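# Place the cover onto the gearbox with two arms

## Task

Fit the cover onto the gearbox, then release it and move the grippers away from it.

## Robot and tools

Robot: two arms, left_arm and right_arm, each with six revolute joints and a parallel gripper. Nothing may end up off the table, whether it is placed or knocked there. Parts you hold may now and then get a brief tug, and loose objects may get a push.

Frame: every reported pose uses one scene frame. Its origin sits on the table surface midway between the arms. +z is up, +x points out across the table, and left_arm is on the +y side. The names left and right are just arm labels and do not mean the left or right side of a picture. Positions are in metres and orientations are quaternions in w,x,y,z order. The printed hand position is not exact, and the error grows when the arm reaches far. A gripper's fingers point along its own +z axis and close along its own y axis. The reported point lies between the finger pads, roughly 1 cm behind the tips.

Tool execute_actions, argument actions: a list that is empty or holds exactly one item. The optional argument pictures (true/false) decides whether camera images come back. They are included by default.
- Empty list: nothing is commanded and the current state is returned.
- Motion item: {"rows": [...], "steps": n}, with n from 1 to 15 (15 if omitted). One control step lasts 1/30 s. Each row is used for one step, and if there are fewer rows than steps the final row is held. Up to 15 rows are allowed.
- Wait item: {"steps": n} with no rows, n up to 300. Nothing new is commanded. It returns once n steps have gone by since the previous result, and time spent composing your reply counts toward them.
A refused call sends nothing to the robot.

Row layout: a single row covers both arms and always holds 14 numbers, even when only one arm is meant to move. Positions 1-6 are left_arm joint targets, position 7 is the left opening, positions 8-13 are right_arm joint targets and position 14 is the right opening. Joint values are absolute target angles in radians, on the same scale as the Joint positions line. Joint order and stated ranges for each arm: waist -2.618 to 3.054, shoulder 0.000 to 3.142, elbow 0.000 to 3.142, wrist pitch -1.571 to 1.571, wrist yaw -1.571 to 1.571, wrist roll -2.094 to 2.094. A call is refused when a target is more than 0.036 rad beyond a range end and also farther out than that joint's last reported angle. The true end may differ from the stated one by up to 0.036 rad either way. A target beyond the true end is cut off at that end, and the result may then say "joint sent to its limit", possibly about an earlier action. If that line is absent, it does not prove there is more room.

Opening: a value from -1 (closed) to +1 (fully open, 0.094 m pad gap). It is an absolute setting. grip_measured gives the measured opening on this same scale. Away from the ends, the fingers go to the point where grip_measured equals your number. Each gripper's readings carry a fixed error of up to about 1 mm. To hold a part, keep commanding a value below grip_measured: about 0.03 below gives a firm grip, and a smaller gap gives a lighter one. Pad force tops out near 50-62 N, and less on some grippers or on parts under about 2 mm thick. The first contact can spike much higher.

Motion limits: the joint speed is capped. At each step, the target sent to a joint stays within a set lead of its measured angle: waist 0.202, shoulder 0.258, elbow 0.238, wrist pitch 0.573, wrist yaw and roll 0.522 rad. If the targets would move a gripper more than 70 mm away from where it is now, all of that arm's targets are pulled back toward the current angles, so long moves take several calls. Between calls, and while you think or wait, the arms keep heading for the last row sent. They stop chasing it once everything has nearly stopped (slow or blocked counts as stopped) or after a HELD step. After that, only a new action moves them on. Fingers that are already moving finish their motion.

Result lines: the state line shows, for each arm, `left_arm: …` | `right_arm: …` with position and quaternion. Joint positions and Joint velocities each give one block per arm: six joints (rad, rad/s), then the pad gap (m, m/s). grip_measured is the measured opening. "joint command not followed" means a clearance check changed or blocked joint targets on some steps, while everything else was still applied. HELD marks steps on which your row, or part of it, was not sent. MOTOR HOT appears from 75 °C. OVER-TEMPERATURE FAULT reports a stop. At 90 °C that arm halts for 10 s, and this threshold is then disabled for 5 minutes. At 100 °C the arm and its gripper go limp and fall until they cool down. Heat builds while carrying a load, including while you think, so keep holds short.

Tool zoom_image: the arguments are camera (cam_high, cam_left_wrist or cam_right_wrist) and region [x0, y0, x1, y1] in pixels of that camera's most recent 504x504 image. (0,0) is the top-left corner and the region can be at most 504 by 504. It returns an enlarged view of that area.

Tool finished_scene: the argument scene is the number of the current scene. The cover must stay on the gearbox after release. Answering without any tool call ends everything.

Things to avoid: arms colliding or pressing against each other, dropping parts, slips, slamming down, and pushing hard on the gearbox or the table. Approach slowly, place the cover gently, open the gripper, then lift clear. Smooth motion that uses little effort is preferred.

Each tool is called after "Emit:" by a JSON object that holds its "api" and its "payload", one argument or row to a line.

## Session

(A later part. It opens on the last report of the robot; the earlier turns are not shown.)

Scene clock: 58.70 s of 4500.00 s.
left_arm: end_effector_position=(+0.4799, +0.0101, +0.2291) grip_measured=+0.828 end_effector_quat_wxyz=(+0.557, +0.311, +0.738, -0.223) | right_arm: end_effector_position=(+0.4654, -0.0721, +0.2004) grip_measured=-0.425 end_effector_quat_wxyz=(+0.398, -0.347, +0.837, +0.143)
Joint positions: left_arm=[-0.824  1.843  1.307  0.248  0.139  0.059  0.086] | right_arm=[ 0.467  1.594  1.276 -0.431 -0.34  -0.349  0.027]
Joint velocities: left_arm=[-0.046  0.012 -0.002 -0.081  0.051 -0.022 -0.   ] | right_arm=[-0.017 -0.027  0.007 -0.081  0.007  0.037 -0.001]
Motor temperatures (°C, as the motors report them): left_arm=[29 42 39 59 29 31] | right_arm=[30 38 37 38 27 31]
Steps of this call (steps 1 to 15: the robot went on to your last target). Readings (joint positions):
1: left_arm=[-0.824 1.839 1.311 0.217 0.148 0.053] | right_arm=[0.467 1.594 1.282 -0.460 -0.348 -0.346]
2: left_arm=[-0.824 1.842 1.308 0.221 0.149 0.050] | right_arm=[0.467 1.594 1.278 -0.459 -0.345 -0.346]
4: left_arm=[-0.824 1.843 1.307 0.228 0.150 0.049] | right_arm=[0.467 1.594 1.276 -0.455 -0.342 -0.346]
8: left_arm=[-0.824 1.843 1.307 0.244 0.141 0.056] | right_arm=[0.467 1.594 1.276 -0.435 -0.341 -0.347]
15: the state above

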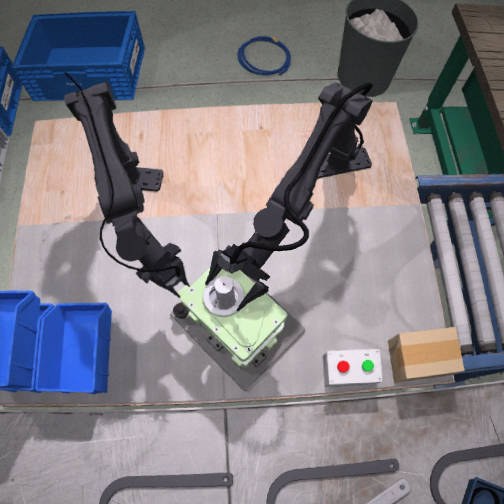

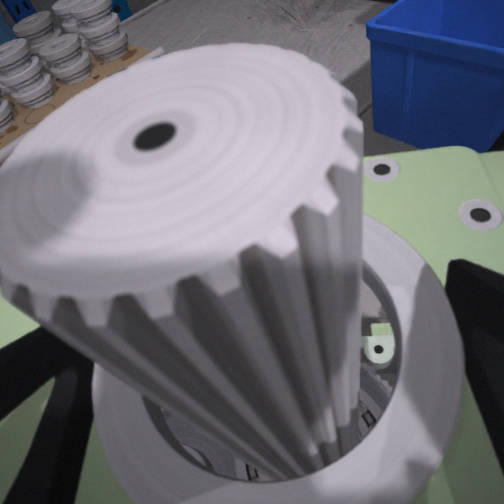

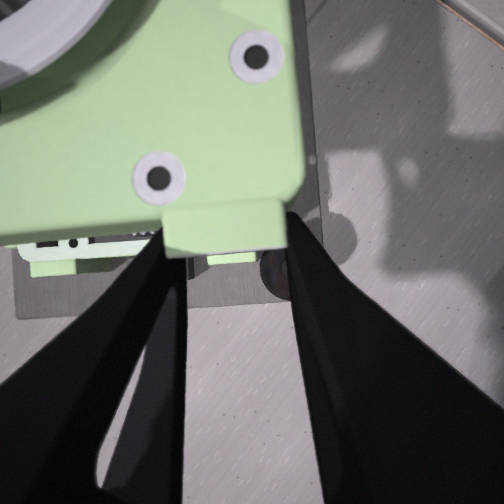

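Emit:
{"api": "execute_actions", "payload": {
  "actions": [
    {"rows":[[-0.832,1.785,1.318,0.43,0.142,0.118,0.78,0.478,1.56,1.285,-0.325,-0.37,-0.339,-0.55],[-0.832,1.785,1.308,0.44,0.142,0.118,0.78,0.484,1.56,1.275,-0.315,-0.37,-0.339,-0.55],[-0.832,1.787,1.3,0.452,0.142,0.118,0.78,0.484,1.561,1.264,-0.304,-0.37,-0.339,-0.55],[-0.832,1.79,1.292,0.463,0.142,0.118,0.78,0.484,1.562,1.253,-0.292,-0.37,-0.339,-0.55],[-0.832,1.794,1.284,0.475,0.142,0.118,0.78,0.484,1.564,1.242,-0.281,-0.37,-0.339,-0.55],[-0.832,1.798,1.276,0.486,0.142,0.118,0.78,0.484,1.565,1.232,-0.269,-0.37,-0.339,-0.55],[-0.832,1.803,1.269,0.497,0.142,0.118,0.78,0.484,1.567,1.221,-0.258,-0.37,-0.339,-0.55],[-0.832,1.807,1.261,0.509,0.142,0.118,0.78,0.484,1.569,1.21,-0.246,-0.37,-0.339,-0.55],[-0.832,1.812,1.254,0.52,0.142,0.118,0.78,0.484,1.572,1.2,-0.235,-0.37,-0.339,-0.55]],"steps":15}
  ],
  "pictures": false
}}

Emit:
{"api": "execute_actions", "payload": {
  "actions": [
    {"steps":10}
  ]
}}

Scene clock: 60.57 s of 4500.00 s.
left_arm: end_effector_position=(+0.4764, +0.0122, +0.2066) grip_measured=+0.828 end_effector_quat_wxyz=(+0.555, +0.311, +0.739, -0.224) | right_arm: end_effector_position=(+0.4616, -0.0703, +0.1782) grip_measured=-0.425 end_effector_quat_wxyz=(+0.397, -0.350, +0.836, +0.144)
Joint positions: left_arm=[-0.824  1.857  1.234  0.332  0.141  0.057  0.086] | right_arm=[ 0.474  1.594  1.188 -0.344 -0.339 -0.348  0.027]
Joint velocities: left_arm=[ 0.017 -0.007 -0.007  0.037  0.007 -0.066  0.   ] | right_arm=[-0.012 -0.012 -0.012  0.11  -0.022 -0.051 -0.001]
Motor temperatures (°C, as the motors report them): left_arm=[29 43 39 60 29 31] | right_arm=[30 38 37 38 27 31]
Steps of this call (steps 1 to 15: the robot went on to your last target; steps 16 to 41: nothing new was sent; steps 42 to 56: all 15 steps of this action). Readings (joint positions):
42: left_arm=[-0.824 1.843 1.307 0.249 0.139 0.060] | right_arm=[0.467 1.594 1.276 -0.431 -0.340 -0.349]
43: left_arm=[-0.824 1.843 1.304 0.253 0.138 0.060] | right_arm=[0.467 1.594 1.276 -0.429 -0.340 -0.349]
45: left_arm=[-0.824 1.843 1.293 0.273 0.136 0.061] | right_arm=[0.467 1.594 1.267 -0.416 -0.340 -0.351]
49: left_arm=[-0.824 1.844 1.258 0.304 0.133 0.063] | right_arm=[0.472 1.594 1.226 -0.375 -0.343 -0.351]
56: the state above

Scene clock: 60.90 s of 4500.00 s.
left_arm: end_effector_position=(+0.4775, +0.0124, +0.2089) grip_measured=+0.828 end_effector_quat_wxyz=(+0.559, +0.310, +0.736, -0.222) | right_arm: end_effector_position=(+0.4634, -0.0699, +0.1802) grip_measured=-0.425 end_effector_quat_wxyz=(+0.402, -0.350, +0.834, +0.143)
Joint positions: left_arm=[-0.824  1.857  1.234  0.341  0.137  0.061  0.086] | right_arm=[ 0.474  1.594  1.188 -0.333 -0.338 -0.348  0.027]
Joint velocities: left_arm=[ 0.007 -0.012 -0.002 -0.007  0.022  0.007  0.001] | right_arm=[ 0.002 -0.012  0.002  0.037  0.022 -0.007  0.   ]
Motor temperatures (°C, as the motors report them): left_arm=[29 43 39 60 29 31] | right_arm=[30 38 37 39 27 31]
Steps of this call (steps 1 to 10: the robot went on to your last target). Readings (joint positions):
1: left_arm=[-0.824 1.857 1.234 0.334 0.141 0.057] | right_arm=[0.474 1.594 1.188 -0.341 -0.339 -0.348]
2: left_arm=[-0.824 1.857 1.234 0.337 0.139 0.058] | right_arm=[0.474 1.594 1.188 -0.338 -0.339 -0.348]
4: left_arm=[-0.824 1.857 1.234 0.340 0.137 0.060] | right_arm=[0.474 1.594 1.188 -0.333 -0.338 -0.348]
8: left_arm=[-0.824 1.857 1.234 0.341 0.137 0.061] | right_arm=[0.474 1.594 1.188 -0.333 -0.338 -0.348]
10: the state above

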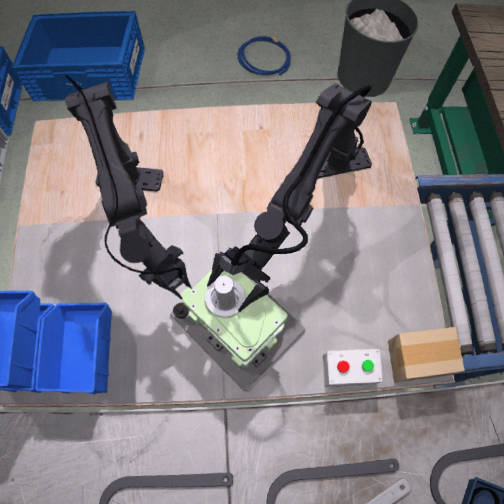

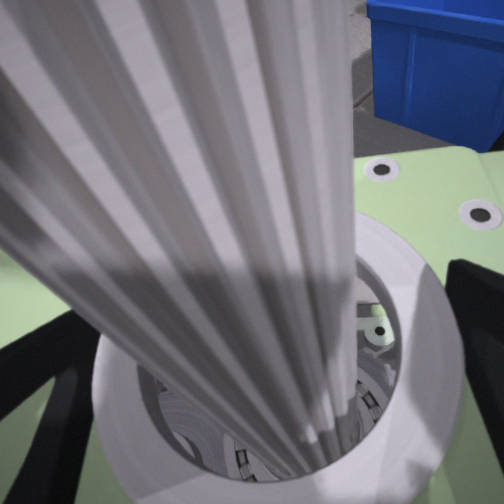

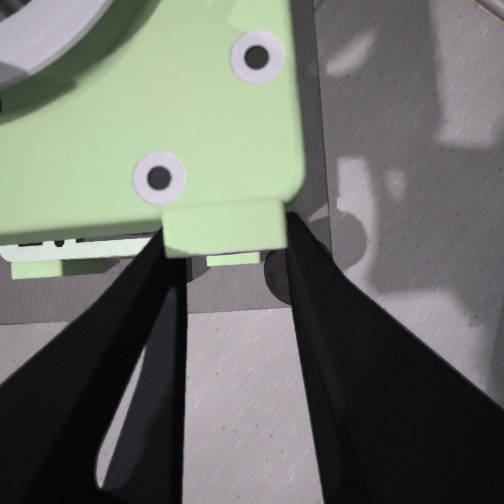

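Emit:
{"api": "execute_actions", "payload": {
  "actions": [
    {"rows":[[-0.832,1.818,1.247,0.533,0.142,0.118,0.78,0.484,1.578,1.189,-0.221,-0.37,-0.339,-0.55],[-0.832,1.824,1.239,0.546,0.142,0.118,0.78,0.484,1.583,1.178,-0.206,-0.37,-0.339,-0.55],[-0.832,1.83,1.232,0.56,0.142,0.118,0.78,0.484,1.587,1.168,-0.192,-0.37,-0.339,-0.55],[-0.832,1.837,1.224,0.573,0.142,0.118,0.78,0.484,1.591,1.157,-0.178,-0.37,-0.339,-0.55],[-0.832,1.843,1.217,0.586,0.142,0.118,0.78,0.484,1.595,1.146,-0.164,-0.37,-0.339,-0.55],[-0.832,1.85,1.21,0.599,0.142,0.118,0.78,0.484,1.599,1.135,-0.149,-0.37,-0.339,-0.55],[-0.832,1.857,1.203,0.613,0.142,0.118,0.78,0.484,1.603,1.125,-0.135,-0.37,-0.339,-0.55],[-0.832,1.864,1.196,0.626,0.142,0.118,0.78,0.484,1.607,1.114,-0.121,-0.37,-0.339,-0.55],[-0.832,1.871,1.189,0.639,0.142,0.118,0.78,0.484,1.611,1.103,-0.106,-0.37,-0.339,-0.55],[-0.832,1.879,1.182,0.652,0.142,0.118,0.78,0.484,1.616,1.093,-0.092,-0.37,-0.339,-0.55],[-0.832,1.886,1.175,0.665,0.142,0.118,0.78,0.484,1.62,1.082,-0.078,-0.37,-0.339,-0.55],[-0.832,1.894,1.169,0.679,0.142,0.118,0.78,0.484,1.625,1.072,-0.064,-0.37,-0.339,-0.55],[-0.832,1.902,1.162,0.692,0.142,0.118,0.78,0.484,1.63,1.062,-0.049,-0.37,-0.339,-0.55],[-0.832,1.91,1.156,0.705,0.142,0.118,0.78,0.484,1.635,1.052,-0.035,-0.37,-0.339,-0.55]],"steps":15}
  ],
  "pictures": false
}}

Emit:
{"api": "execute_actions", "payload": {
  "actions": [
    {"steps":18}
  ]
}}

Scene clock: 62.97 s of 4500.00 s.
left_arm: end_effector_position=(+0.4770, +0.0118, +0.1574) grip_measured=+0.828 end_effector_quat_wxyz=(+0.551, +0.313, +0.742, -0.221) | right_arm: end_effector_position=(+0.4620, -0.0706, +0.1288) grip_measured=-0.425 end_effector_quat_wxyz=(+0.391, -0.349, +0.839, +0.144)
Joint positions: left_arm=[-0.824  1.943  1.145  0.494  0.141  0.061  0.086] | right_arm=[ 0.474  1.65   1.053 -0.166 -0.337 -0.348  0.027]
Joint velocities: left_arm=[-0.002  0.232 -0.144  0.212  0.081 -0.168 -0.001] | right_arm=[-0.007  0.173 -0.242  0.198 -0.007 -0.022  0.   ]
Motor temperatures (°C, as the motors report them): left_arm=[29 43 39 61 29 31] | right_arm=[30 37 37 39 27 31]
Steps of this call (steps 1 to 30: the robot went on to your last target; steps 31 to 47: nothing new was sent; steps 48 to 62: all 15 steps of this action). Readings (joint positions):
48: left_arm=[-0.824 1.857 1.234 0.342 0.136 0.061] | right_arm=[0.474 1.594 1.188 -0.331 -0.338 -0.348]
49: left_arm=[-0.824 1.858 1.232 0.347 0.136 0.061] | right_arm=[0.474 1.594 1.185 -0.327 -0.338 -0.348]
51: left_arm=[-0.824 1.860 1.222 0.367 0.132 0.065] | right_arm=[0.474 1.594 1.173 -0.306 -0.338 -0.348]
55: left_arm=[-0.824 1.881 1.195 0.415 0.133 0.068] | right_arm=[0.474 1.604 1.131 -0.256 -0.337 -0.348]
62: the state above

Scene clock: 63.57 s of 4500.00 s.
left_arm: end_effector_position=(+0.4781, +0.0117, +0.1513) grip_measured=+0.828 end_effector_quat_wxyz=(+0.553, +0.310, +0.741, -0.222) | right_arm: end_effector_position=(+0.4640, -0.0702, +0.1226) grip_measured=-0.425 end_effector_quat_wxyz=(+0.394, -0.349, +0.838, +0.143)
Joint positions: left_arm=[-0.824  1.96   1.136  0.526  0.138  0.058  0.086] | right_arm=[ 0.474  1.664  1.038 -0.131 -0.335 -0.347  0.027]
Joint velocities: left_arm=[-0.027 -0.007  0.007  0.037  0.066  0.022  0.   ] | right_arm=[ 0.017  0.007 -0.002 -0.022  0.022  0.022  0.   ]
Motor temperatures (°C, as the motors report them): left_arm=[29 44 39 61 29 31] | right_arm=[30 37 37 39 27 31]
Steps of this call (steps 1 to 18: the robot went on to your last target). Readings (joint positions):
1: left_arm=[-0.824 1.950 1.141 0.500 0.143 0.058] | right_arm=[0.474 1.656 1.046 -0.159 -0.337 -0.347]
2: left_arm=[-0.824 1.955 1.138 0.504 0.145 0.055] | right_arm=[0.474 1.660 1.042 -0.156 -0.337 -0.347]
4: left_arm=[-0.824 1.960 1.136 0.508 0.146 0.051] | right_arm=[0.474 1.664 1.038 -0.151 -0.337 -0.346]
8: left_arm=[-0.824 1.960 1.136 0.521 0.140 0.053] | right_arm=[0.474 1.664 1.038 -0.137 -0.336 -0.346]
18: the state above

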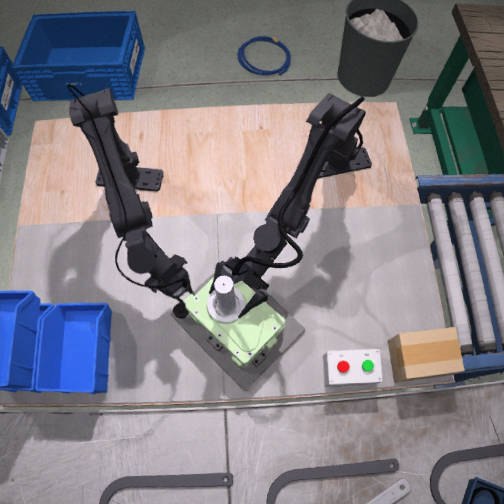

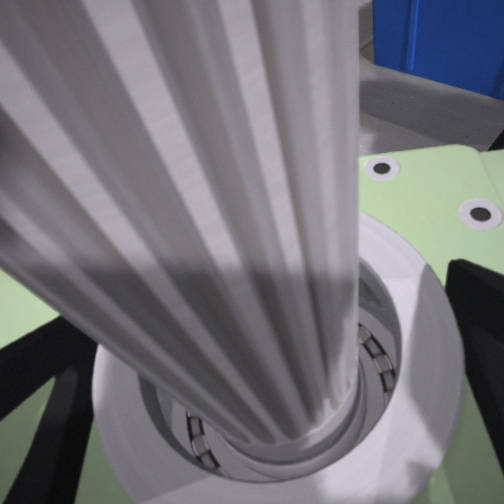

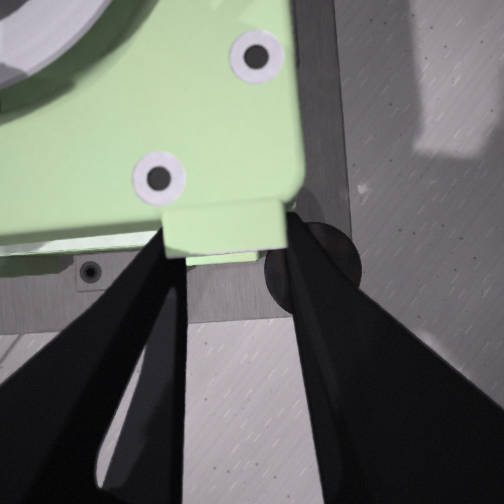

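Emit:
{"api": "execute_actions", "payload": {
  "actions": [
    {"rows":[[-0.834,1.914,1.153,0.713,0.142,0.118,0.78,0.482,1.636,1.046,-0.027,-0.37,-0.339,-0.55],[-0.836,1.918,1.15,0.721,0.142,0.118,0.78,0.48,1.638,1.039,-0.019,-0.37,-0.339,-0.55],[-0.837,1.922,1.147,0.729,0.142,0.118,0.78,0.478,1.639,1.032,-0.011,-0.37,-0.339,-0.55],[-0.837,1.927,1.143,0.737,0.142,0.118,0.78,0.478,1.641,1.026,-0.003,-0.37,-0.339,-0.55],[-0.837,1.931,1.14,0.745,0.142,0.118,0.78,0.478,1.642,1.019,0.005,-0.37,-0.339,-0.55]],"steps":15}
  ]
}}

Scene clock: 65.03 s of 4500.00 s.
left_arm: end_effector_position=(+0.4782, +0.0114, +0.1481) grip_measured=+0.828 end_effector_quat_wxyz=(+0.558, +0.312, +0.736, -0.222) | right_arm: end_effector_position=(+0.4641, -0.0706, +0.1190) grip_measured=-0.425 end_effector_quat_wxyz=(+0.401, -0.349, +0.835, +0.141)
Joint positions: left_arm=[-0.824  1.971  1.123  0.564  0.139  0.063  0.086] | right_arm=[ 0.474  1.664  1.012 -0.09  -0.333 -0.348  0.027]
Joint velocities: left_arm=[ 0.002  0.012  0.002 -0.022  0.037 -0.007  0.001] | right_arm=[-0.002  0.002  0.002  0.007 -0.037 -0.022  0.   ]
Motor temperatures (°C, as the motors report them): left_arm=[29 44 38 62 29 31] | right_arm=[30 37 37 39 27 31]
Steps of this call (steps 1 to 15: the robot went on to your last target; steps 16 to 29: nothing new was sent; steps 30 to 44: all 15 steps of this action). Readings (joint positions):
30: left_arm=[-0.824 1.960 1.136 0.527 0.138 0.058] | right_arm=[0.474 1.664 1.038 -0.131 -0.335 -0.347]
31: left_arm=[-0.824 1.960 1.136 0.528 0.137 0.058] | right_arm=[0.474 1.664 1.038 -0.129 -0.335 -0.347]
33: left_arm=[-0.824 1.961 1.134 0.534 0.135 0.060] | right_arm=[0.474 1.664 1.033 -0.118 -0.335 -0.348]
37: left_arm=[-0.824 1.968 1.125 0.555 0.136 0.063] | right_arm=[0.474 1.664 1.017 -0.096 -0.335 -0.348]
44: the state above

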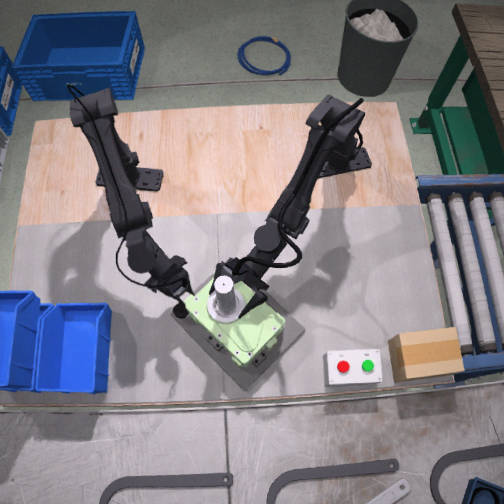

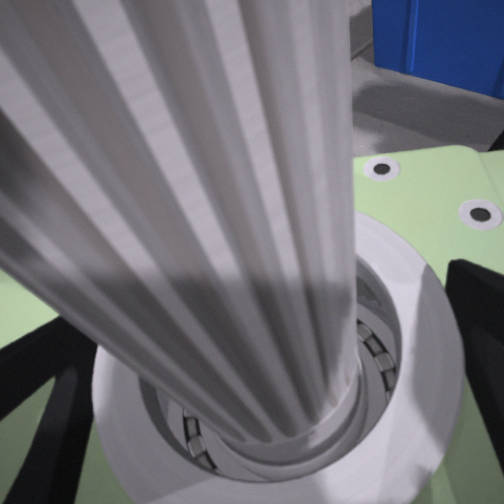

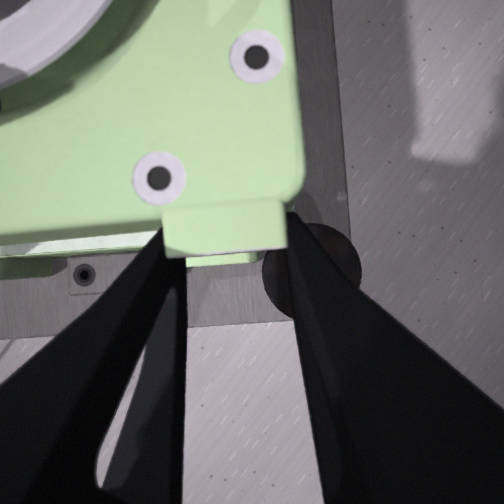

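Emit:
{"api": "execute_actions", "payload": {
  "actions": [
    {"rows":[[-0.84,1.931,1.136,0.748,0.142,0.118,0.78,0.48,1.64,1.013,0.008,-0.37,-0.339,-0.55],[-0.843,1.931,1.131,0.752,0.142,0.118,0.78,0.482,1.638,1.007,0.012,-0.37,-0.339,-0.55],[-0.845,1.931,1.126,0.756,0.142,0.118,0.78,0.484,1.636,1.0,0.016,-0.37,-0.339,-0.55],[-0.846,1.931,1.121,0.76,0.142,0.118,0.78,0.485,1.634,0.994,0.02,-0.37,-0.339,-0.55],[-0.846,1.932,1.117,0.763,0.142,0.118,0.78,0.486,1.632,0.988,0.024,-0.37,-0.339,-0.55]],"steps":15}
  ]
}}

Scene clock: 66.43 s of 4500.00 s.
left_arm: end_effector_position=(+0.4739, +0.0115, +0.1406) grip_measured=+0.828 end_effector_quat_wxyz=(+0.555, +0.313, +0.738, -0.221) | right_arm: end_effector_position=(+0.4595, -0.0703, +0.1114) grip_measured=-0.425 end_effector_quat_wxyz=(+0.398, -0.349, +0.836, +0.145)
Joint positions: left_arm=[-0.829  1.975  1.1    0.583  0.136  0.062  0.086] | right_arm=[ 0.476  1.664  0.982 -0.064 -0.338 -0.345  0.027]
Joint velocities: left_arm=[-0.022 -0.002 -0.017  0.022 -0.066  0.007  0.001] | right_arm=[ 0.012 -0.017  0.002  0.037  0.022 -0.066  0.001]
Motor temperatures (°C, as the motors report them): left_arm=[29 45 38 63 29 31] | right_arm=[30 37 37 39 27 31]
Steps of this call (steps 1 to 15: the robot went on to your last target; steps 16 to 27: nothing new was sent; steps 28 to 42: all 15 steps of this action). Readings (joint positions):
28: left_arm=[-0.824 1.971 1.123 0.564 0.139 0.063] | right_arm=[0.474 1.664 1.012 -0.089 -0.333 -0.348]
29: left_arm=[-0.824 1.971 1.123 0.565 0.139 0.063] | right_arm=[0.474 1.664 1.012 -0.088 -0.333 -0.348]
31: left_arm=[-0.824 1.971 1.117 0.573 0.137 0.065] | right_arm=[0.474 1.664 1.005 -0.079 -0.334 -0.348]
35: left_arm=[-0.827 1.972 1.102 0.580 0.136 0.064] | right_arm=[0.475 1.664 0.987 -0.067 -0.338 -0.347]
42: the state above

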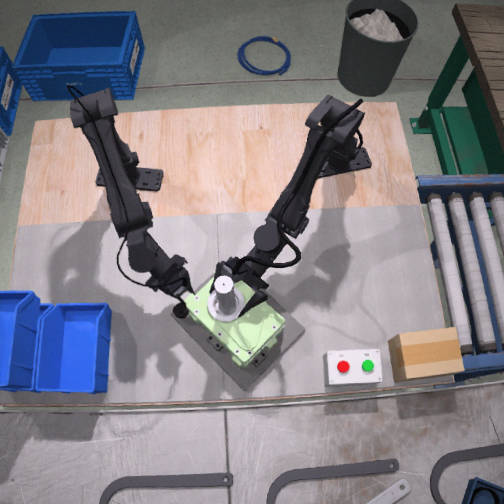

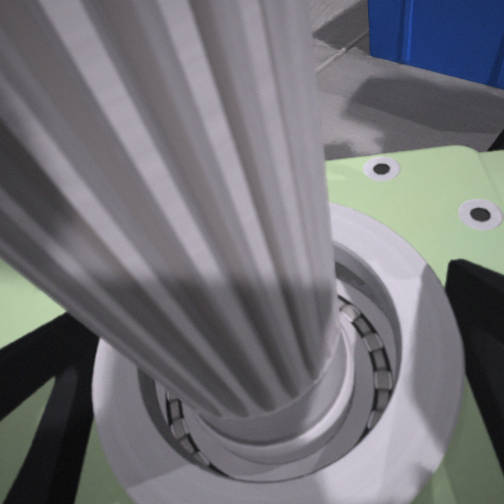

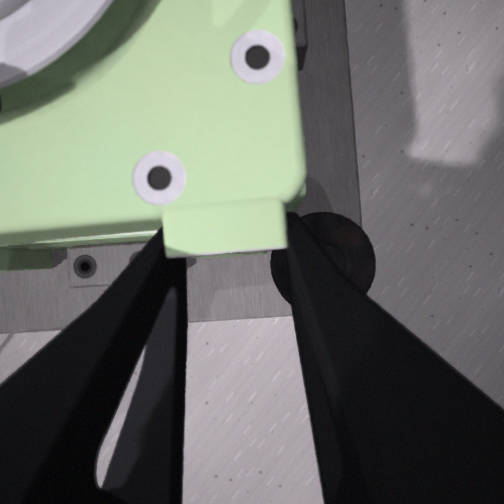

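Looks decent. Descend 1 cm.

Emit:
{"api": "execute_actions", "payload": {
  "actions": [
    {"rows":[[-0.846,1.937,1.115,0.768,0.142,0.118,0.78,0.486,1.638,0.985,0.029,-0.37,-0.339,-0.55],[-0.846,1.942,1.113,0.773,0.142,0.118,0.78,0.486,1.643,0.981,0.034,-0.37,-0.339,-0.55],[-0.846,1.946,1.111,0.778,0.142,0.118,0.78,0.486,1.647,0.977,0.04,-0.37,-0.339,-0.55],[-0.846,1.95,1.108,0.784,0.142,0.118,0.78,0.486,1.65,0.973,0.046,-0.37,-0.339,-0.55],[-0.846,1.953,1.106,0.789,0.142,0.118,0.78,0.486,1.653,0.969,0.052,-0.37,-0.339,-0.55],[-0.846,1.956,1.103,0.795,0.142,0.118,0.78,0.486,1.655,0.965,0.058,-0.37,-0.339,-0.55],[-0.846,1.959,1.101,0.8,0.142,0.118,0.78,0.486,1.657,0.961,0.064,-0.37,-0.339,-0.55]],"steps":15}
  ]
}}

Scene clock: 67.73 s of 4500.00 s.
left_arm: end_effector_position=(+0.4742, +0.0115, +0.1391) grip_measured=+0.828 end_effector_quat_wxyz=(+0.564, +0.312, +0.732, -0.223) | right_arm: end_effector_position=(+0.4602, -0.0703, +0.1095) grip_measured=-0.425 end_effector_quat_wxyz=(+0.405, -0.347, +0.833, +0.144)
Joint positions: left_arm=[-0.829  1.987  1.085  0.63   0.135  0.063  0.086] | right_arm=[ 0.476  1.665  0.961 -0.027 -0.337 -0.34   0.027]
Joint velocities: left_arm=[-0.017 -0.007 -0.012  0.051 -0.022  0.081 -0.002] | right_arm=[ 0.007 -0.002 -0.012 -0.066 -0.095 -0.081  0.   ]
Motor temperatures (°C, as the motors report them): left_arm=[29 45 38 63 29 31] | right_arm=[30 37 37 39 27 31]
Steps of this call (steps 1 to 15: the robot went on to your last target; steps 16 to 24: nothing new was sent; steps 25 to 39: all 15 steps of this action). Readings (joint positions):
25: left_arm=[-0.829 1.975 1.100 0.584 0.135 0.062] | right_arm=[0.476 1.664 0.982 -0.063 -0.337 -0.345]
26: left_arm=[-0.829 1.975 1.100 0.585 0.135 0.062] | right_arm=[0.476 1.664 0.982 -0.063 -0.337 -0.345]
28: left_arm=[-0.829 1.978 1.098 0.592 0.135 0.061] | right_arm=[0.476 1.664 0.980 -0.058 -0.336 -0.345]
32: left_arm=[-0.829 1.985 1.089 0.619 0.136 0.063] | right_arm=[0.476 1.665 0.964 -0.035 -0.337 -0.341]
39: the state above

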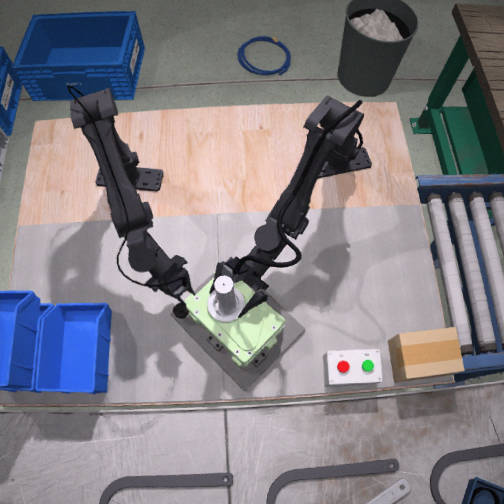

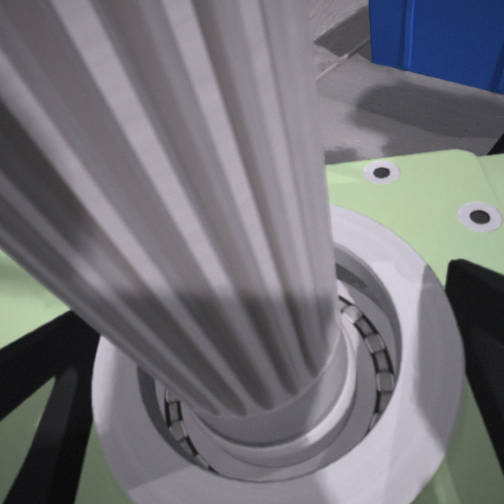

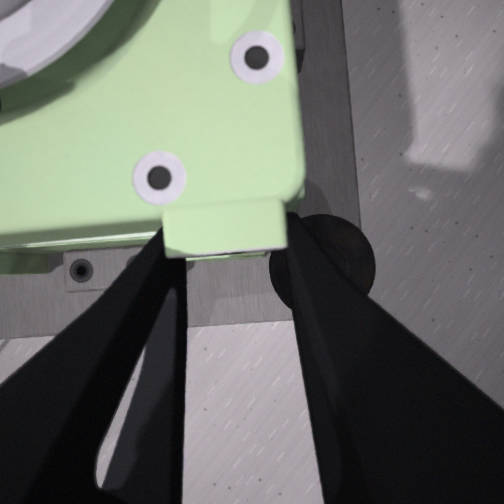

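Emit:
{"api": "zoom_image", "payload": {
  "camera": "cam_left_wrist",
  "region": [120, 220, 430, 504]
}}

Region (120, 220, 430, 504) of cam_left_wrist's 504x504 image, scaled by 1.626, with more detail than that image has; it fills the top 462 rows of this view, and the rest is white.

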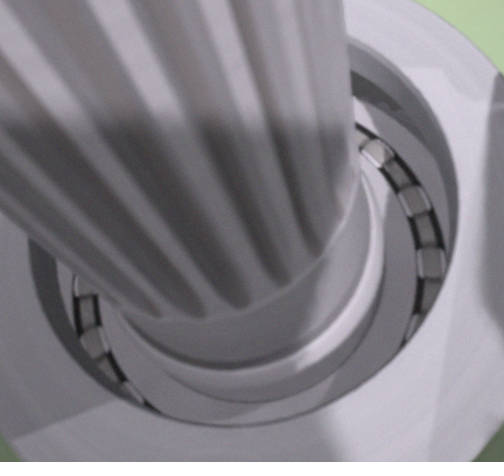

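Emit:
{"api": "execute_actions", "payload": {
  "actions": [
    {"rows":[[-0.846,1.95,1.098,0.79,0.142,0.118,0.78,0.49,1.655,0.958,0.06,-0.37,-0.339,-0.55],[-0.846,1.94,1.094,0.785,0.142,0.118,0.78,0.494,1.652,0.956,0.055,-0.37,-0.339,-0.55],[-0.846,1.933,1.09,0.78,0.142,0.118,0.78,0.497,1.65,0.953,0.05,-0.37,-0.339,-0.55],[-0.846,1.93,1.086,0.78,0.142,0.118,0.78,0.499,1.65,0.95,0.05,-0.37,-0.339,-0.55],[-0.846,1.93,1.083,0.78,0.142,0.118,0.78,0.499,1.65,0.95,0.05,-0.37,-0.339,-0.55]],"steps":15}
  ]
}}

Scene clock: 69.43 s of 4500.00 s.
left_arm: end_effector_position=(+0.4737, +0.0122, +0.1388) grip_measured=+0.828 end_effector_quat_wxyz=(+0.566, +0.311, +0.730, -0.222) | right_arm: end_effector_position=(+0.4599, -0.0698, +0.1094) grip_measured=-0.425 end_effector_quat_wxyz=(+0.405, -0.348, +0.833, +0.144)
Joint positions: left_arm=[-0.829  1.987  1.077  0.645  0.133  0.065  0.086] | right_arm=[ 0.477  1.665  0.961 -0.026 -0.336 -0.34   0.027]
Joint velocities: left_arm=[ 0.002  0.002 -0.007  0.022  0.007 -0.022 -0.   ] | right_arm=[-0.017 -0.007  0.002 -0.037 -0.022 -0.007  0.   ]
Motor temperatures (°C, as the motors report them): left_arm=[29 45 38 64 29 31] | right_arm=[30 37 36 39 27 31]
Steps of this call (steps 1 to 15: the robot went on to your last target; steps 16 to 36: nothing new was sent; steps 37 to 51: all 15 steps of this action). Readings (joint positions):
37: left_arm=[-0.829 1.987 1.085 0.631 0.135 0.063] | right_arm=[0.476 1.665 0.961 -0.026 -0.337 -0.340]
38: left_arm=[-0.829 1.987 1.085 0.631 0.135 0.063] | right_arm=[0.476 1.665 0.961 -0.026 -0.337 -0.340]
40: left_arm=[-0.829 1.987 1.082 0.634 0.134 0.063] | right_arm=[0.476 1.665 0.961 -0.026 -0.337 -0.340]
44: left_arm=[-0.829 1.987 1.078 0.643 0.134 0.065] | right_arm=[0.477 1.665 0.961 -0.026 -0.336 -0.340]
51: the state above

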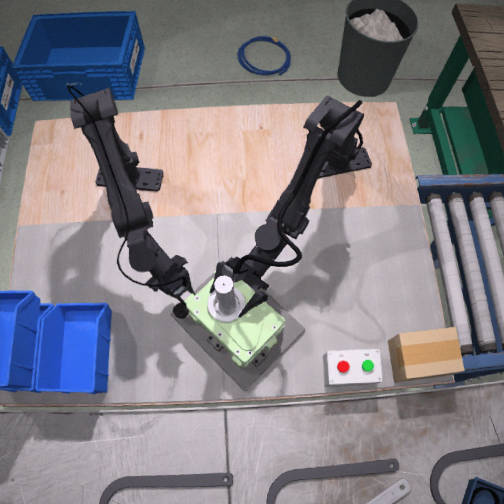

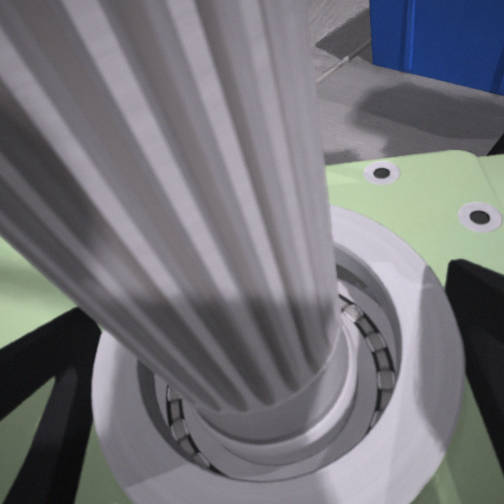

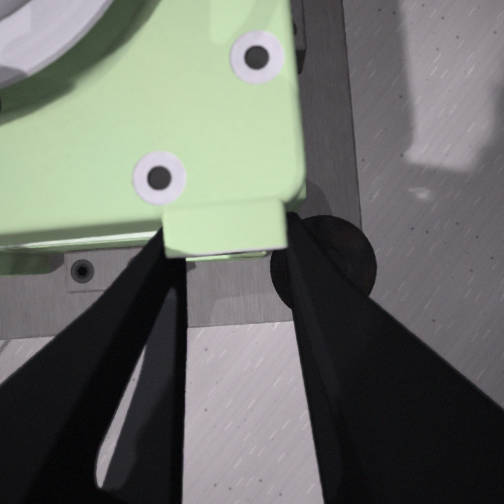

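More pull, lighter contact.

Emit:
{"api": "execute_actions", "payload": {
  "actions": [
    {"rows":[[-0.846,1.922,1.081,0.78,0.142,0.118,0.78,0.5,1.64,0.95,0.05,-0.37,-0.339,-0.55],[-0.846,1.914,1.079,0.78,0.142,0.118,0.78,0.502,1.632,0.95,0.05,-0.37,-0.339,-0.55],[-0.846,1.908,1.077,0.78,0.142,0.118,0.78,0.504,1.625,0.95,0.05,-0.37,-0.339,-0.55],[-0.846,1.904,1.075,0.78,0.142,0.118,0.78,0.506,1.62,0.95,0.05,-0.37,-0.339,-0.55]],"steps":15}
  ]
}}

Scene clock: 70.57 s of 4500.00 s.
left_arm: end_effector_position=(+0.4709, +0.0154, +0.1377) grip_measured=+0.828 end_effector_quat_wxyz=(+0.564, +0.312, +0.733, -0.219) | right_arm: end_effector_position=(+0.4573, -0.0668, +0.1080) grip_measured=-0.425 end_effector_quat_wxyz=(+0.405, -0.351, +0.832, +0.144)
Joint positions: left_arm=[-0.829  1.973  1.061  0.638  0.128  0.068  0.086] | right_arm=[ 0.487  1.663  0.952 -0.019 -0.332 -0.341  0.027]
Joint velocities: left_arm=[0.027 0.007 0.002 0.037 0.037 0.066 0.001] | right_arm=[ 0.012 -0.002  0.002  0.081 -0.051  0.066 -0.   ]
Motor temperatures (°C, as the motors report them): left_arm=[29 46 38 64 29 31] | right_arm=[30 37 36 39 27 31]
Steps of this call (steps 1 to 15: the robot went on to your last target; steps 16 to 19: nothing new was sent; steps 20 to 34: all 15 steps of this action). Readings (joint positions):
20: left_arm=[-0.829 1.987 1.077 0.645 0.133 0.065] | right_arm=[0.477 1.665 0.961 -0.026 -0.336 -0.340]
21: left_arm=[-0.829 1.985 1.077 0.645 0.133 0.065] | right_arm=[0.477 1.665 0.961 -0.026 -0.336 -0.340]
23: left_arm=[-0.829 1.980 1.070 0.644 0.131 0.066] | right_arm=[0.481 1.665 0.961 -0.026 -0.336 -0.340]
27: left_arm=[-0.829 1.973 1.061 0.638 0.128 0.068] | right_arm=[0.487 1.663 0.953 -0.020 -0.332 -0.341]
34: the state above

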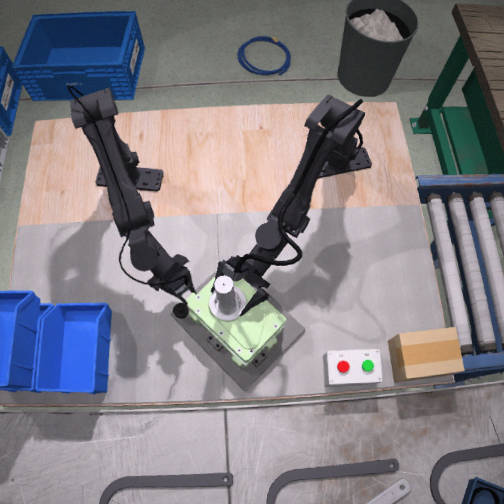

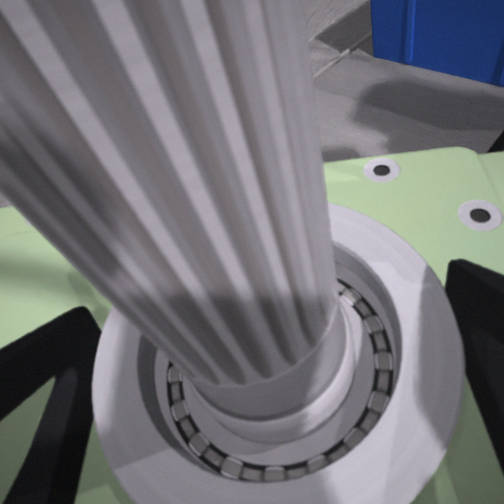

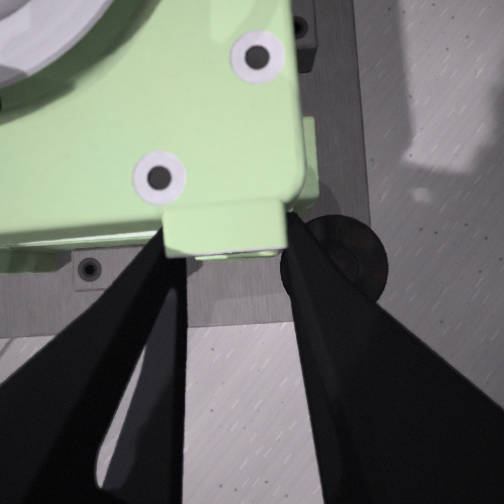

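Emit:
{"api": "execute_actions", "payload": {
  "actions": [
    {"rows":[[-0.85,1.914,1.075,0.78,0.142,0.118,0.78,0.5,1.625,0.946,0.05,-0.37,-0.339,-0.55],[-0.853,1.922,1.075,0.78,0.142,0.118,0.78,0.495,1.63,0.942,0.05,-0.37,-0.339,-0.55],[-0.856,1.93,1.075,0.78,0.142,0.118,0.78,0.49,1.635,0.938,0.05,-0.37,-0.339,-0.55],[-0.858,1.938,1.075,0.78,0.142,0.118,0.78,0.488,1.64,0.935,0.05,-0.37,-0.339,-0.55],[-0.858,1.946,1.075,0.78,0.142,0.11,0.78,0.488,1.645,0.935,0.05,-0.37,-0.339,-0.55],[-0.858,1.954,1.075,0.78,0.142,0.1,0.78,0.488,1.65,0.935,0.05,-0.37,-0.339,-0.55]],"steps":15}
  ]
}}

Scene clock: 71.77 s of 4500.00 s.
left_arm: end_effector_position=(+0.4707, +0.0144, +0.1369) grip_measured=+0.828 end_effector_quat_wxyz=(+0.565, +0.312, +0.732, -0.217) | right_arm: end_effector_position=(+0.4576, -0.0674, +0.1070) grip_measured=-0.425 end_effector_quat_wxyz=(+0.409, -0.351, +0.830, +0.143)
Joint positions: left_arm=[-0.833  1.977  1.061  0.644  0.122  0.071  0.086] | right_arm=[ 0.486  1.663  0.942 -0.    -0.331 -0.341  0.027]
Joint velocities: left_arm=[-0.032 -0.007 -0.007  0.007 -0.037 -0.081 -0.   ] | right_arm=[ 0.002  0.032 -0.007  0.066  0.022 -0.037 -0.001]
Motor temperatures (°C, as the motors report them): left_arm=[29 46 38 64 29 31] | right_arm=[30 37 36 39 27 31]
Steps of this call (steps 1 to 15: the robot went on to your last target; steps 16 to 21: nothing new was sent; steps 22 to 36: all 15 steps of this action). Readings (joint positions):
22: left_arm=[-0.829 1.973 1.061 0.638 0.128 0.068] | right_arm=[0.487 1.663 0.952 -0.019 -0.332 -0.341]
23: left_arm=[-0.830 1.973 1.061 0.638 0.128 0.068] | right_arm=[0.487 1.663 0.952 -0.019 -0.332 -0.341]
25: left_arm=[-0.831 1.973 1.061 0.638 0.126 0.069] | right_arm=[0.487 1.663 0.948 -0.014 -0.332 -0.341]
29: left_arm=[-0.833 1.977 1.061 0.643 0.123 0.071] | right_arm=[0.486 1.663 0.943 -0.004 -0.332 -0.341]
36: the state above

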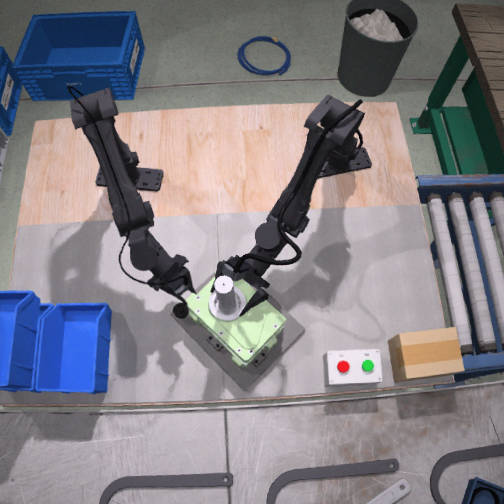

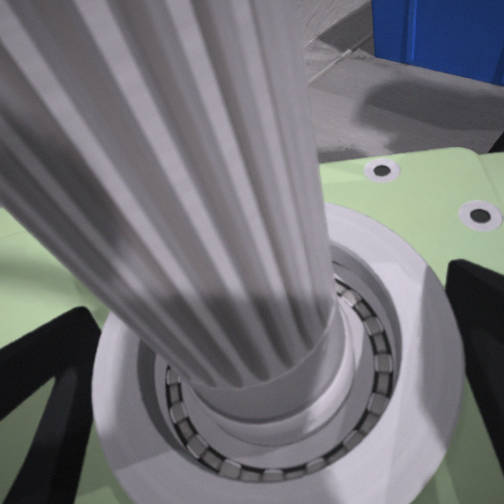

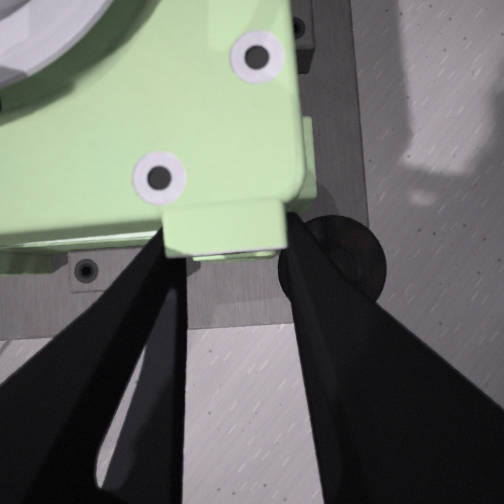

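Emit:
{"api": "zoom_image", "payload": {
  "camera": "cam_left_wrist",
  "region": [120, 220, 430, 504]
}}

Region (120, 220, 430, 504) of cam_left_wrist's 504x504 image, scaled by 1.626, with more detail than that image has; it fills the top 462 rows of this view, and the rest is white.

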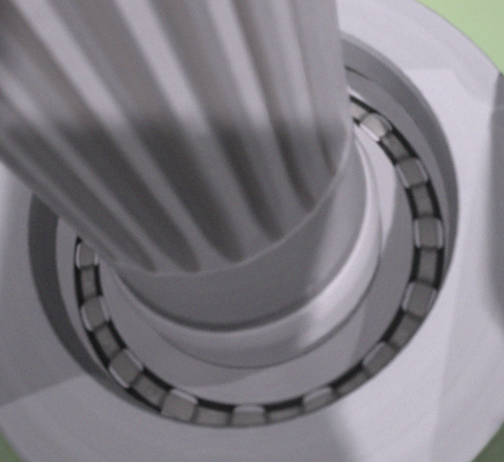

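Emit:
{"api": "execute_actions", "payload": {
  "actions": [
    {"rows":[[-0.858,1.94,1.075,0.77,0.15,0.09,0.78,0.486,1.635,0.938,0.05,-0.37,-0.33,-0.55],[-0.858,1.93,1.075,0.77,0.155,0.08,0.78,0.484,1.625,0.94,0.05,-0.37,-0.33,-0.55],[-0.86,1.925,1.075,0.77,0.16,0.075,0.78,0.482,1.615,0.94,0.05,-0.37,-0.33,-0.55],[-0.86,1.925,1.075,0.77,0.165,0.07,0.78,0.48,1.608,0.94,0.05,-0.37,-0.33,-0.55]],"steps":15}
  ]
}}

Scene clock: 73.43 s of 4500.00 s.
left_arm: end_effector_position=(+0.4706, +0.0141, +0.1371) grip_measured=+0.828 end_effector_quat_wxyz=(+0.564, +0.308, +0.733, -0.221) | right_arm: end_effector_position=(+0.4581, -0.0680, +0.1090) grip_measured=-0.425 end_effector_quat_wxyz=(+0.411, -0.350, +0.829, +0.144)
Joint positions: left_arm=[-0.833  1.977  1.061  0.646  0.124  0.058  0.086] | right_arm=[ 0.483  1.658  0.942  0.    -0.333 -0.341  0.027]
Joint velocities: left_arm=[-0.002  0.007 -0.012  0.007 -0.051 -0.022  0.001] | right_arm=[ 0.002 -0.017 -0.002 -0.051  0.022  0.007  0.   ]
Motor temperatures (°C, as the motors report them): left_arm=[29 46 38 64 29 31] | right_arm=[30 37 36 39 27 31]
Steps of this call (steps 1 to 15: the robot went on to your last target; steps 16 to 35: nothing new was sent; steps 36 to 50: all 15 steps of this action). Readings (joint positions):
36: left_arm=[-0.833 1.977 1.061 0.644 0.122 0.071] | right_arm=[0.486 1.663 0.942 0.000 -0.331 -0.341]
37: left_arm=[-0.833 1.977 1.061 0.644 0.122 0.070] | right_arm=[0.485 1.663 0.942 0.000 -0.331 -0.341]
39: left_arm=[-0.833 1.977 1.061 0.645 0.123 0.066] | right_arm=[0.484 1.662 0.942 0.000 -0.333 -0.341]
43: left_arm=[-0.833 1.977 1.061 0.646 0.124 0.059] | right_arm=[0.483 1.658 0.942 0.000 -0.333 -0.341]
50: the state above

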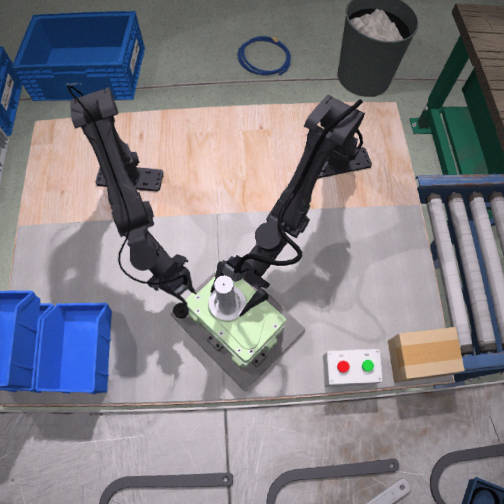

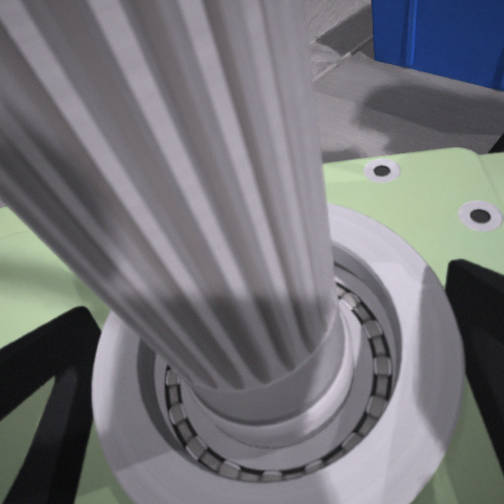

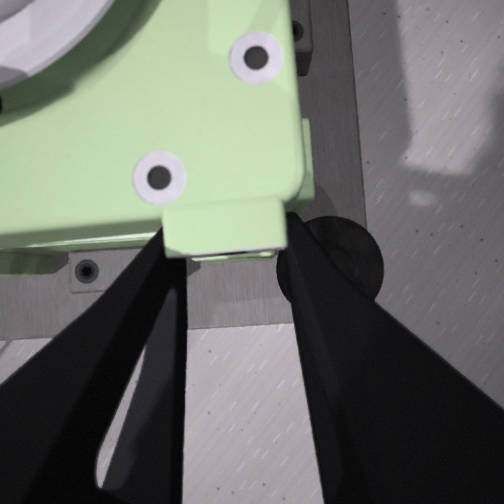

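Emit:
{"api": "execute_actions", "payload": {
  "actions": [
    {"rows":[[-0.862,1.92,1.075,0.77,0.165,0.07,0.78,0.48,1.604,0.936,0.04,-0.37,-0.33,-0.55],[-0.864,1.917,1.075,0.77,0.165,0.07,0.78,0.48,1.6,0.932,0.03,-0.37,-0.33,-0.55],[-0.866,1.915,1.075,0.77,0.165,0.07,0.78,0.48,1.596,0.929,0.02,-0.37,-0.33,-0.55],[-0.866,1.915,1.075,0.77,0.165,0.07,0.78,0.48,1.593,0.926,0.015,-0.37,-0.33,-0.55]],"steps":15}
  ]
}}

Scene clock: 74.60 s of 4500.00 s.
left_arm: end_effector_position=(+0.4693, +0.0129, +0.1386) grip_measured=+0.828 end_effector_quat_wxyz=(+0.563, +0.308, +0.733, -0.226) | right_arm: end_effector_position=(+0.4560, -0.0694, +0.1109) grip_measured=-0.425 end_effector_quat_wxyz=(+0.412, -0.349, +0.830, +0.143)
Joint positions: left_arm=[-0.834  1.974  1.061  0.644  0.13   0.053  0.086] | right_arm=[ 0.482  1.645  0.934 -0.004 -0.331 -0.34   0.027]
Joint velocities: left_arm=[-0.012 -0.007  0.002 -0.007  0.007  0.037  0.   ] | right_arm=[ 0.022  0.002 -0.002  0.022 -0.081  0.007  0.001]
Motor temperatures (°C, as the motors report them): left_arm=[29 47 38 64 29 31] | right_arm=[30 37 36 39 27 31]
Steps of this call (steps 1 to 15: the robot went on to your last target; steps 16 to 20: nothing new was sent; steps 21 to 35: all 15 steps of this action). Readings (joint positions):
21: left_arm=[-0.833 1.977 1.061 0.646 0.124 0.058] | right_arm=[0.483 1.658 0.942 0.000 -0.333 -0.341]
22: left_arm=[-0.833 1.976 1.061 0.646 0.124 0.058] | right_arm=[0.483 1.657 0.942 -0.001 -0.333 -0.341]
24: left_arm=[-0.833 1.974 1.061 0.645 0.129 0.057] | right_arm=[0.483 1.651 0.937 -0.004 -0.333 -0.340]
28: left_arm=[-0.834 1.974 1.061 0.644 0.130 0.053] | right_arm=[0.482 1.645 0.934 -0.004 -0.331 -0.340]
35: the state above

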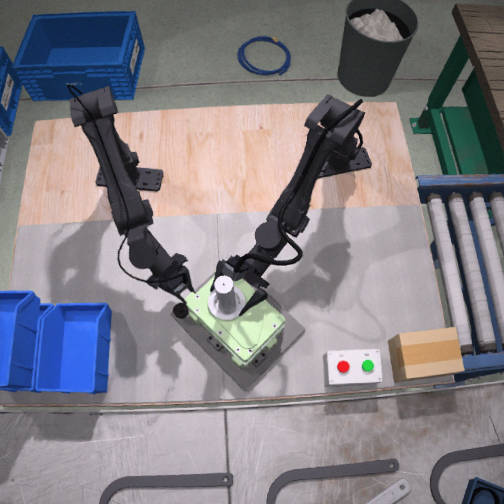

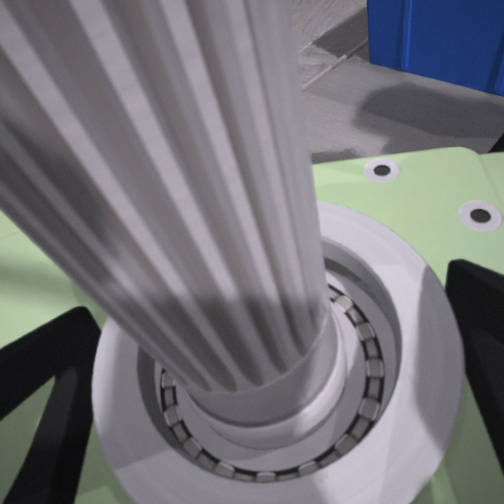

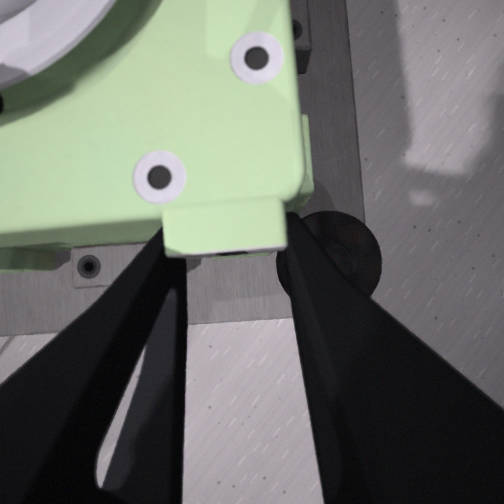

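Moved 2 mm. Now lower, relax lateral bias, and pitch down.

Emit:
{"api": "execute_actions", "payload": {
  "actions": [
    {"rows":[[-0.855,1.925,1.073,0.76,0.15,0.07,0.78,0.482,1.605,0.926,0.015,-0.35,-0.33,-0.55],[-0.848,1.933,1.071,0.75,0.145,0.07,0.78,0.482,1.615,0.926,0.015,-0.35,-0.33,-0.55],[-0.845,1.941,1.069,0.74,0.14,0.07,0.78,0.482,1.625,0.926,0.015,-0.345,-0.33,-0.55],[-0.845,1.949,1.067,0.735,0.14,0.07,0.78,0.482,1.633,0.926,0.015,-0.345,-0.33,-0.55],[-0.845,1.957,1.065,0.73,0.14,0.07,0.78,0.482,1.641,0.926,0.015,-0.345,-0.33,-0.55],[-0.845,1.965,1.063,0.725,0.14,0.07,0.78,0.482,1.649,0.926,0.015,-0.345,-0.33,-0.55],[-0.845,1.973,1.061,0.72,0.14,0.07,0.78,0.482,1.657,0.926,0.015,-0.345,-0.33,-0.55],[-0.845,1.98,1.06,0.72,0.14,0.07,0.78,0.482,1.665,0.926,0.015,-0.345,-0.33,-0.55]],"steps":15}
  ]
}}

Scene clock: 76.03 s of 4500.00 s.
left_arm: end_effector_position=(+0.4698, +0.0131, +0.1361) grip_measured=+0.828 end_effector_quat_wxyz=(+0.564, +0.313, +0.732, -0.220) | right_arm: end_effector_position=(+0.4556, -0.0690, +0.1059) grip_measured=-0.425 end_effector_quat_wxyz=(+0.406, -0.345, +0.834, +0.147)
Joint positions: left_arm=[-0.834  1.979  1.061  0.646  0.128  0.068  0.086] | right_arm=[ 0.482  1.657  0.934 -0.004 -0.334 -0.329  0.027]
Joint velocities: left_arm=[-0.012 -0.002 -0.007 -0.007 -0.051 -0.007  0.   ] | right_arm=[-0.012 -0.002  0.012  0.037  0.007 -0.022 -0.   ]
Motor temperatures (°C, as the motors report them): left_arm=[29 47 38 64 29 31] | right_arm=[30 37 36 39 27 31]
Steps of this call (steps 1 to 15: the robot went on to your last target; steps 16 to 28: nothing new was sent; steps 29 to 43: all 15 steps of this action). Readings (joint positions):
29: left_arm=[-0.834 1.974 1.061 0.644 0.130 0.053] | right_arm=[0.482 1.645 0.934 -0.004 -0.330 -0.340]
30: left_arm=[-0.834 1.974 1.061 0.644 0.129 0.053] | right_arm=[0.482 1.645 0.934 -0.004 -0.329 -0.340]
32: left_arm=[-0.834 1.974 1.061 0.643 0.129 0.053] | right_arm=[0.482 1.645 0.934 -0.004 -0.329 -0.340]
36: left_arm=[-0.834 1.978 1.061 0.645 0.129 0.061] | right_arm=[0.482 1.654 0.934 -0.004 -0.331 -0.335]
43: the state above

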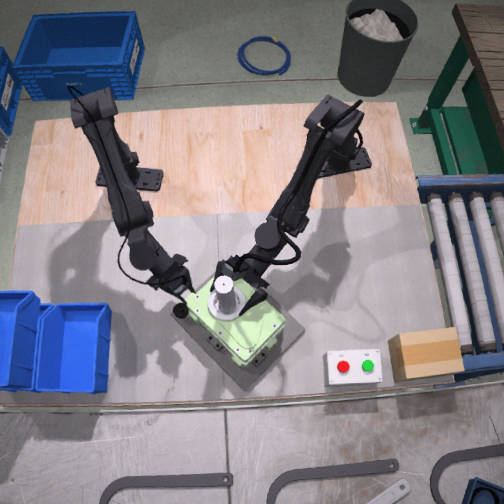

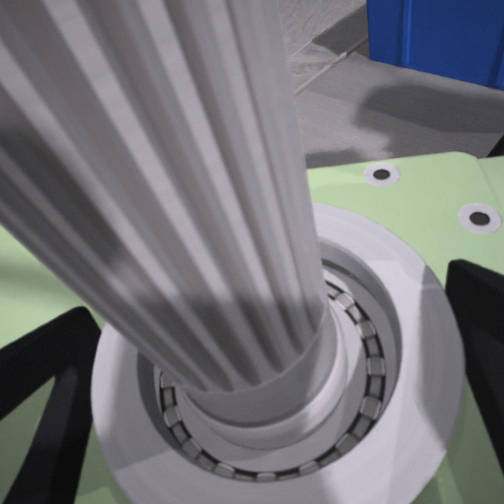

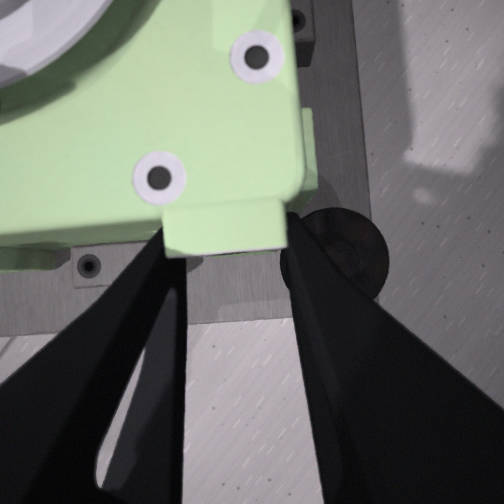

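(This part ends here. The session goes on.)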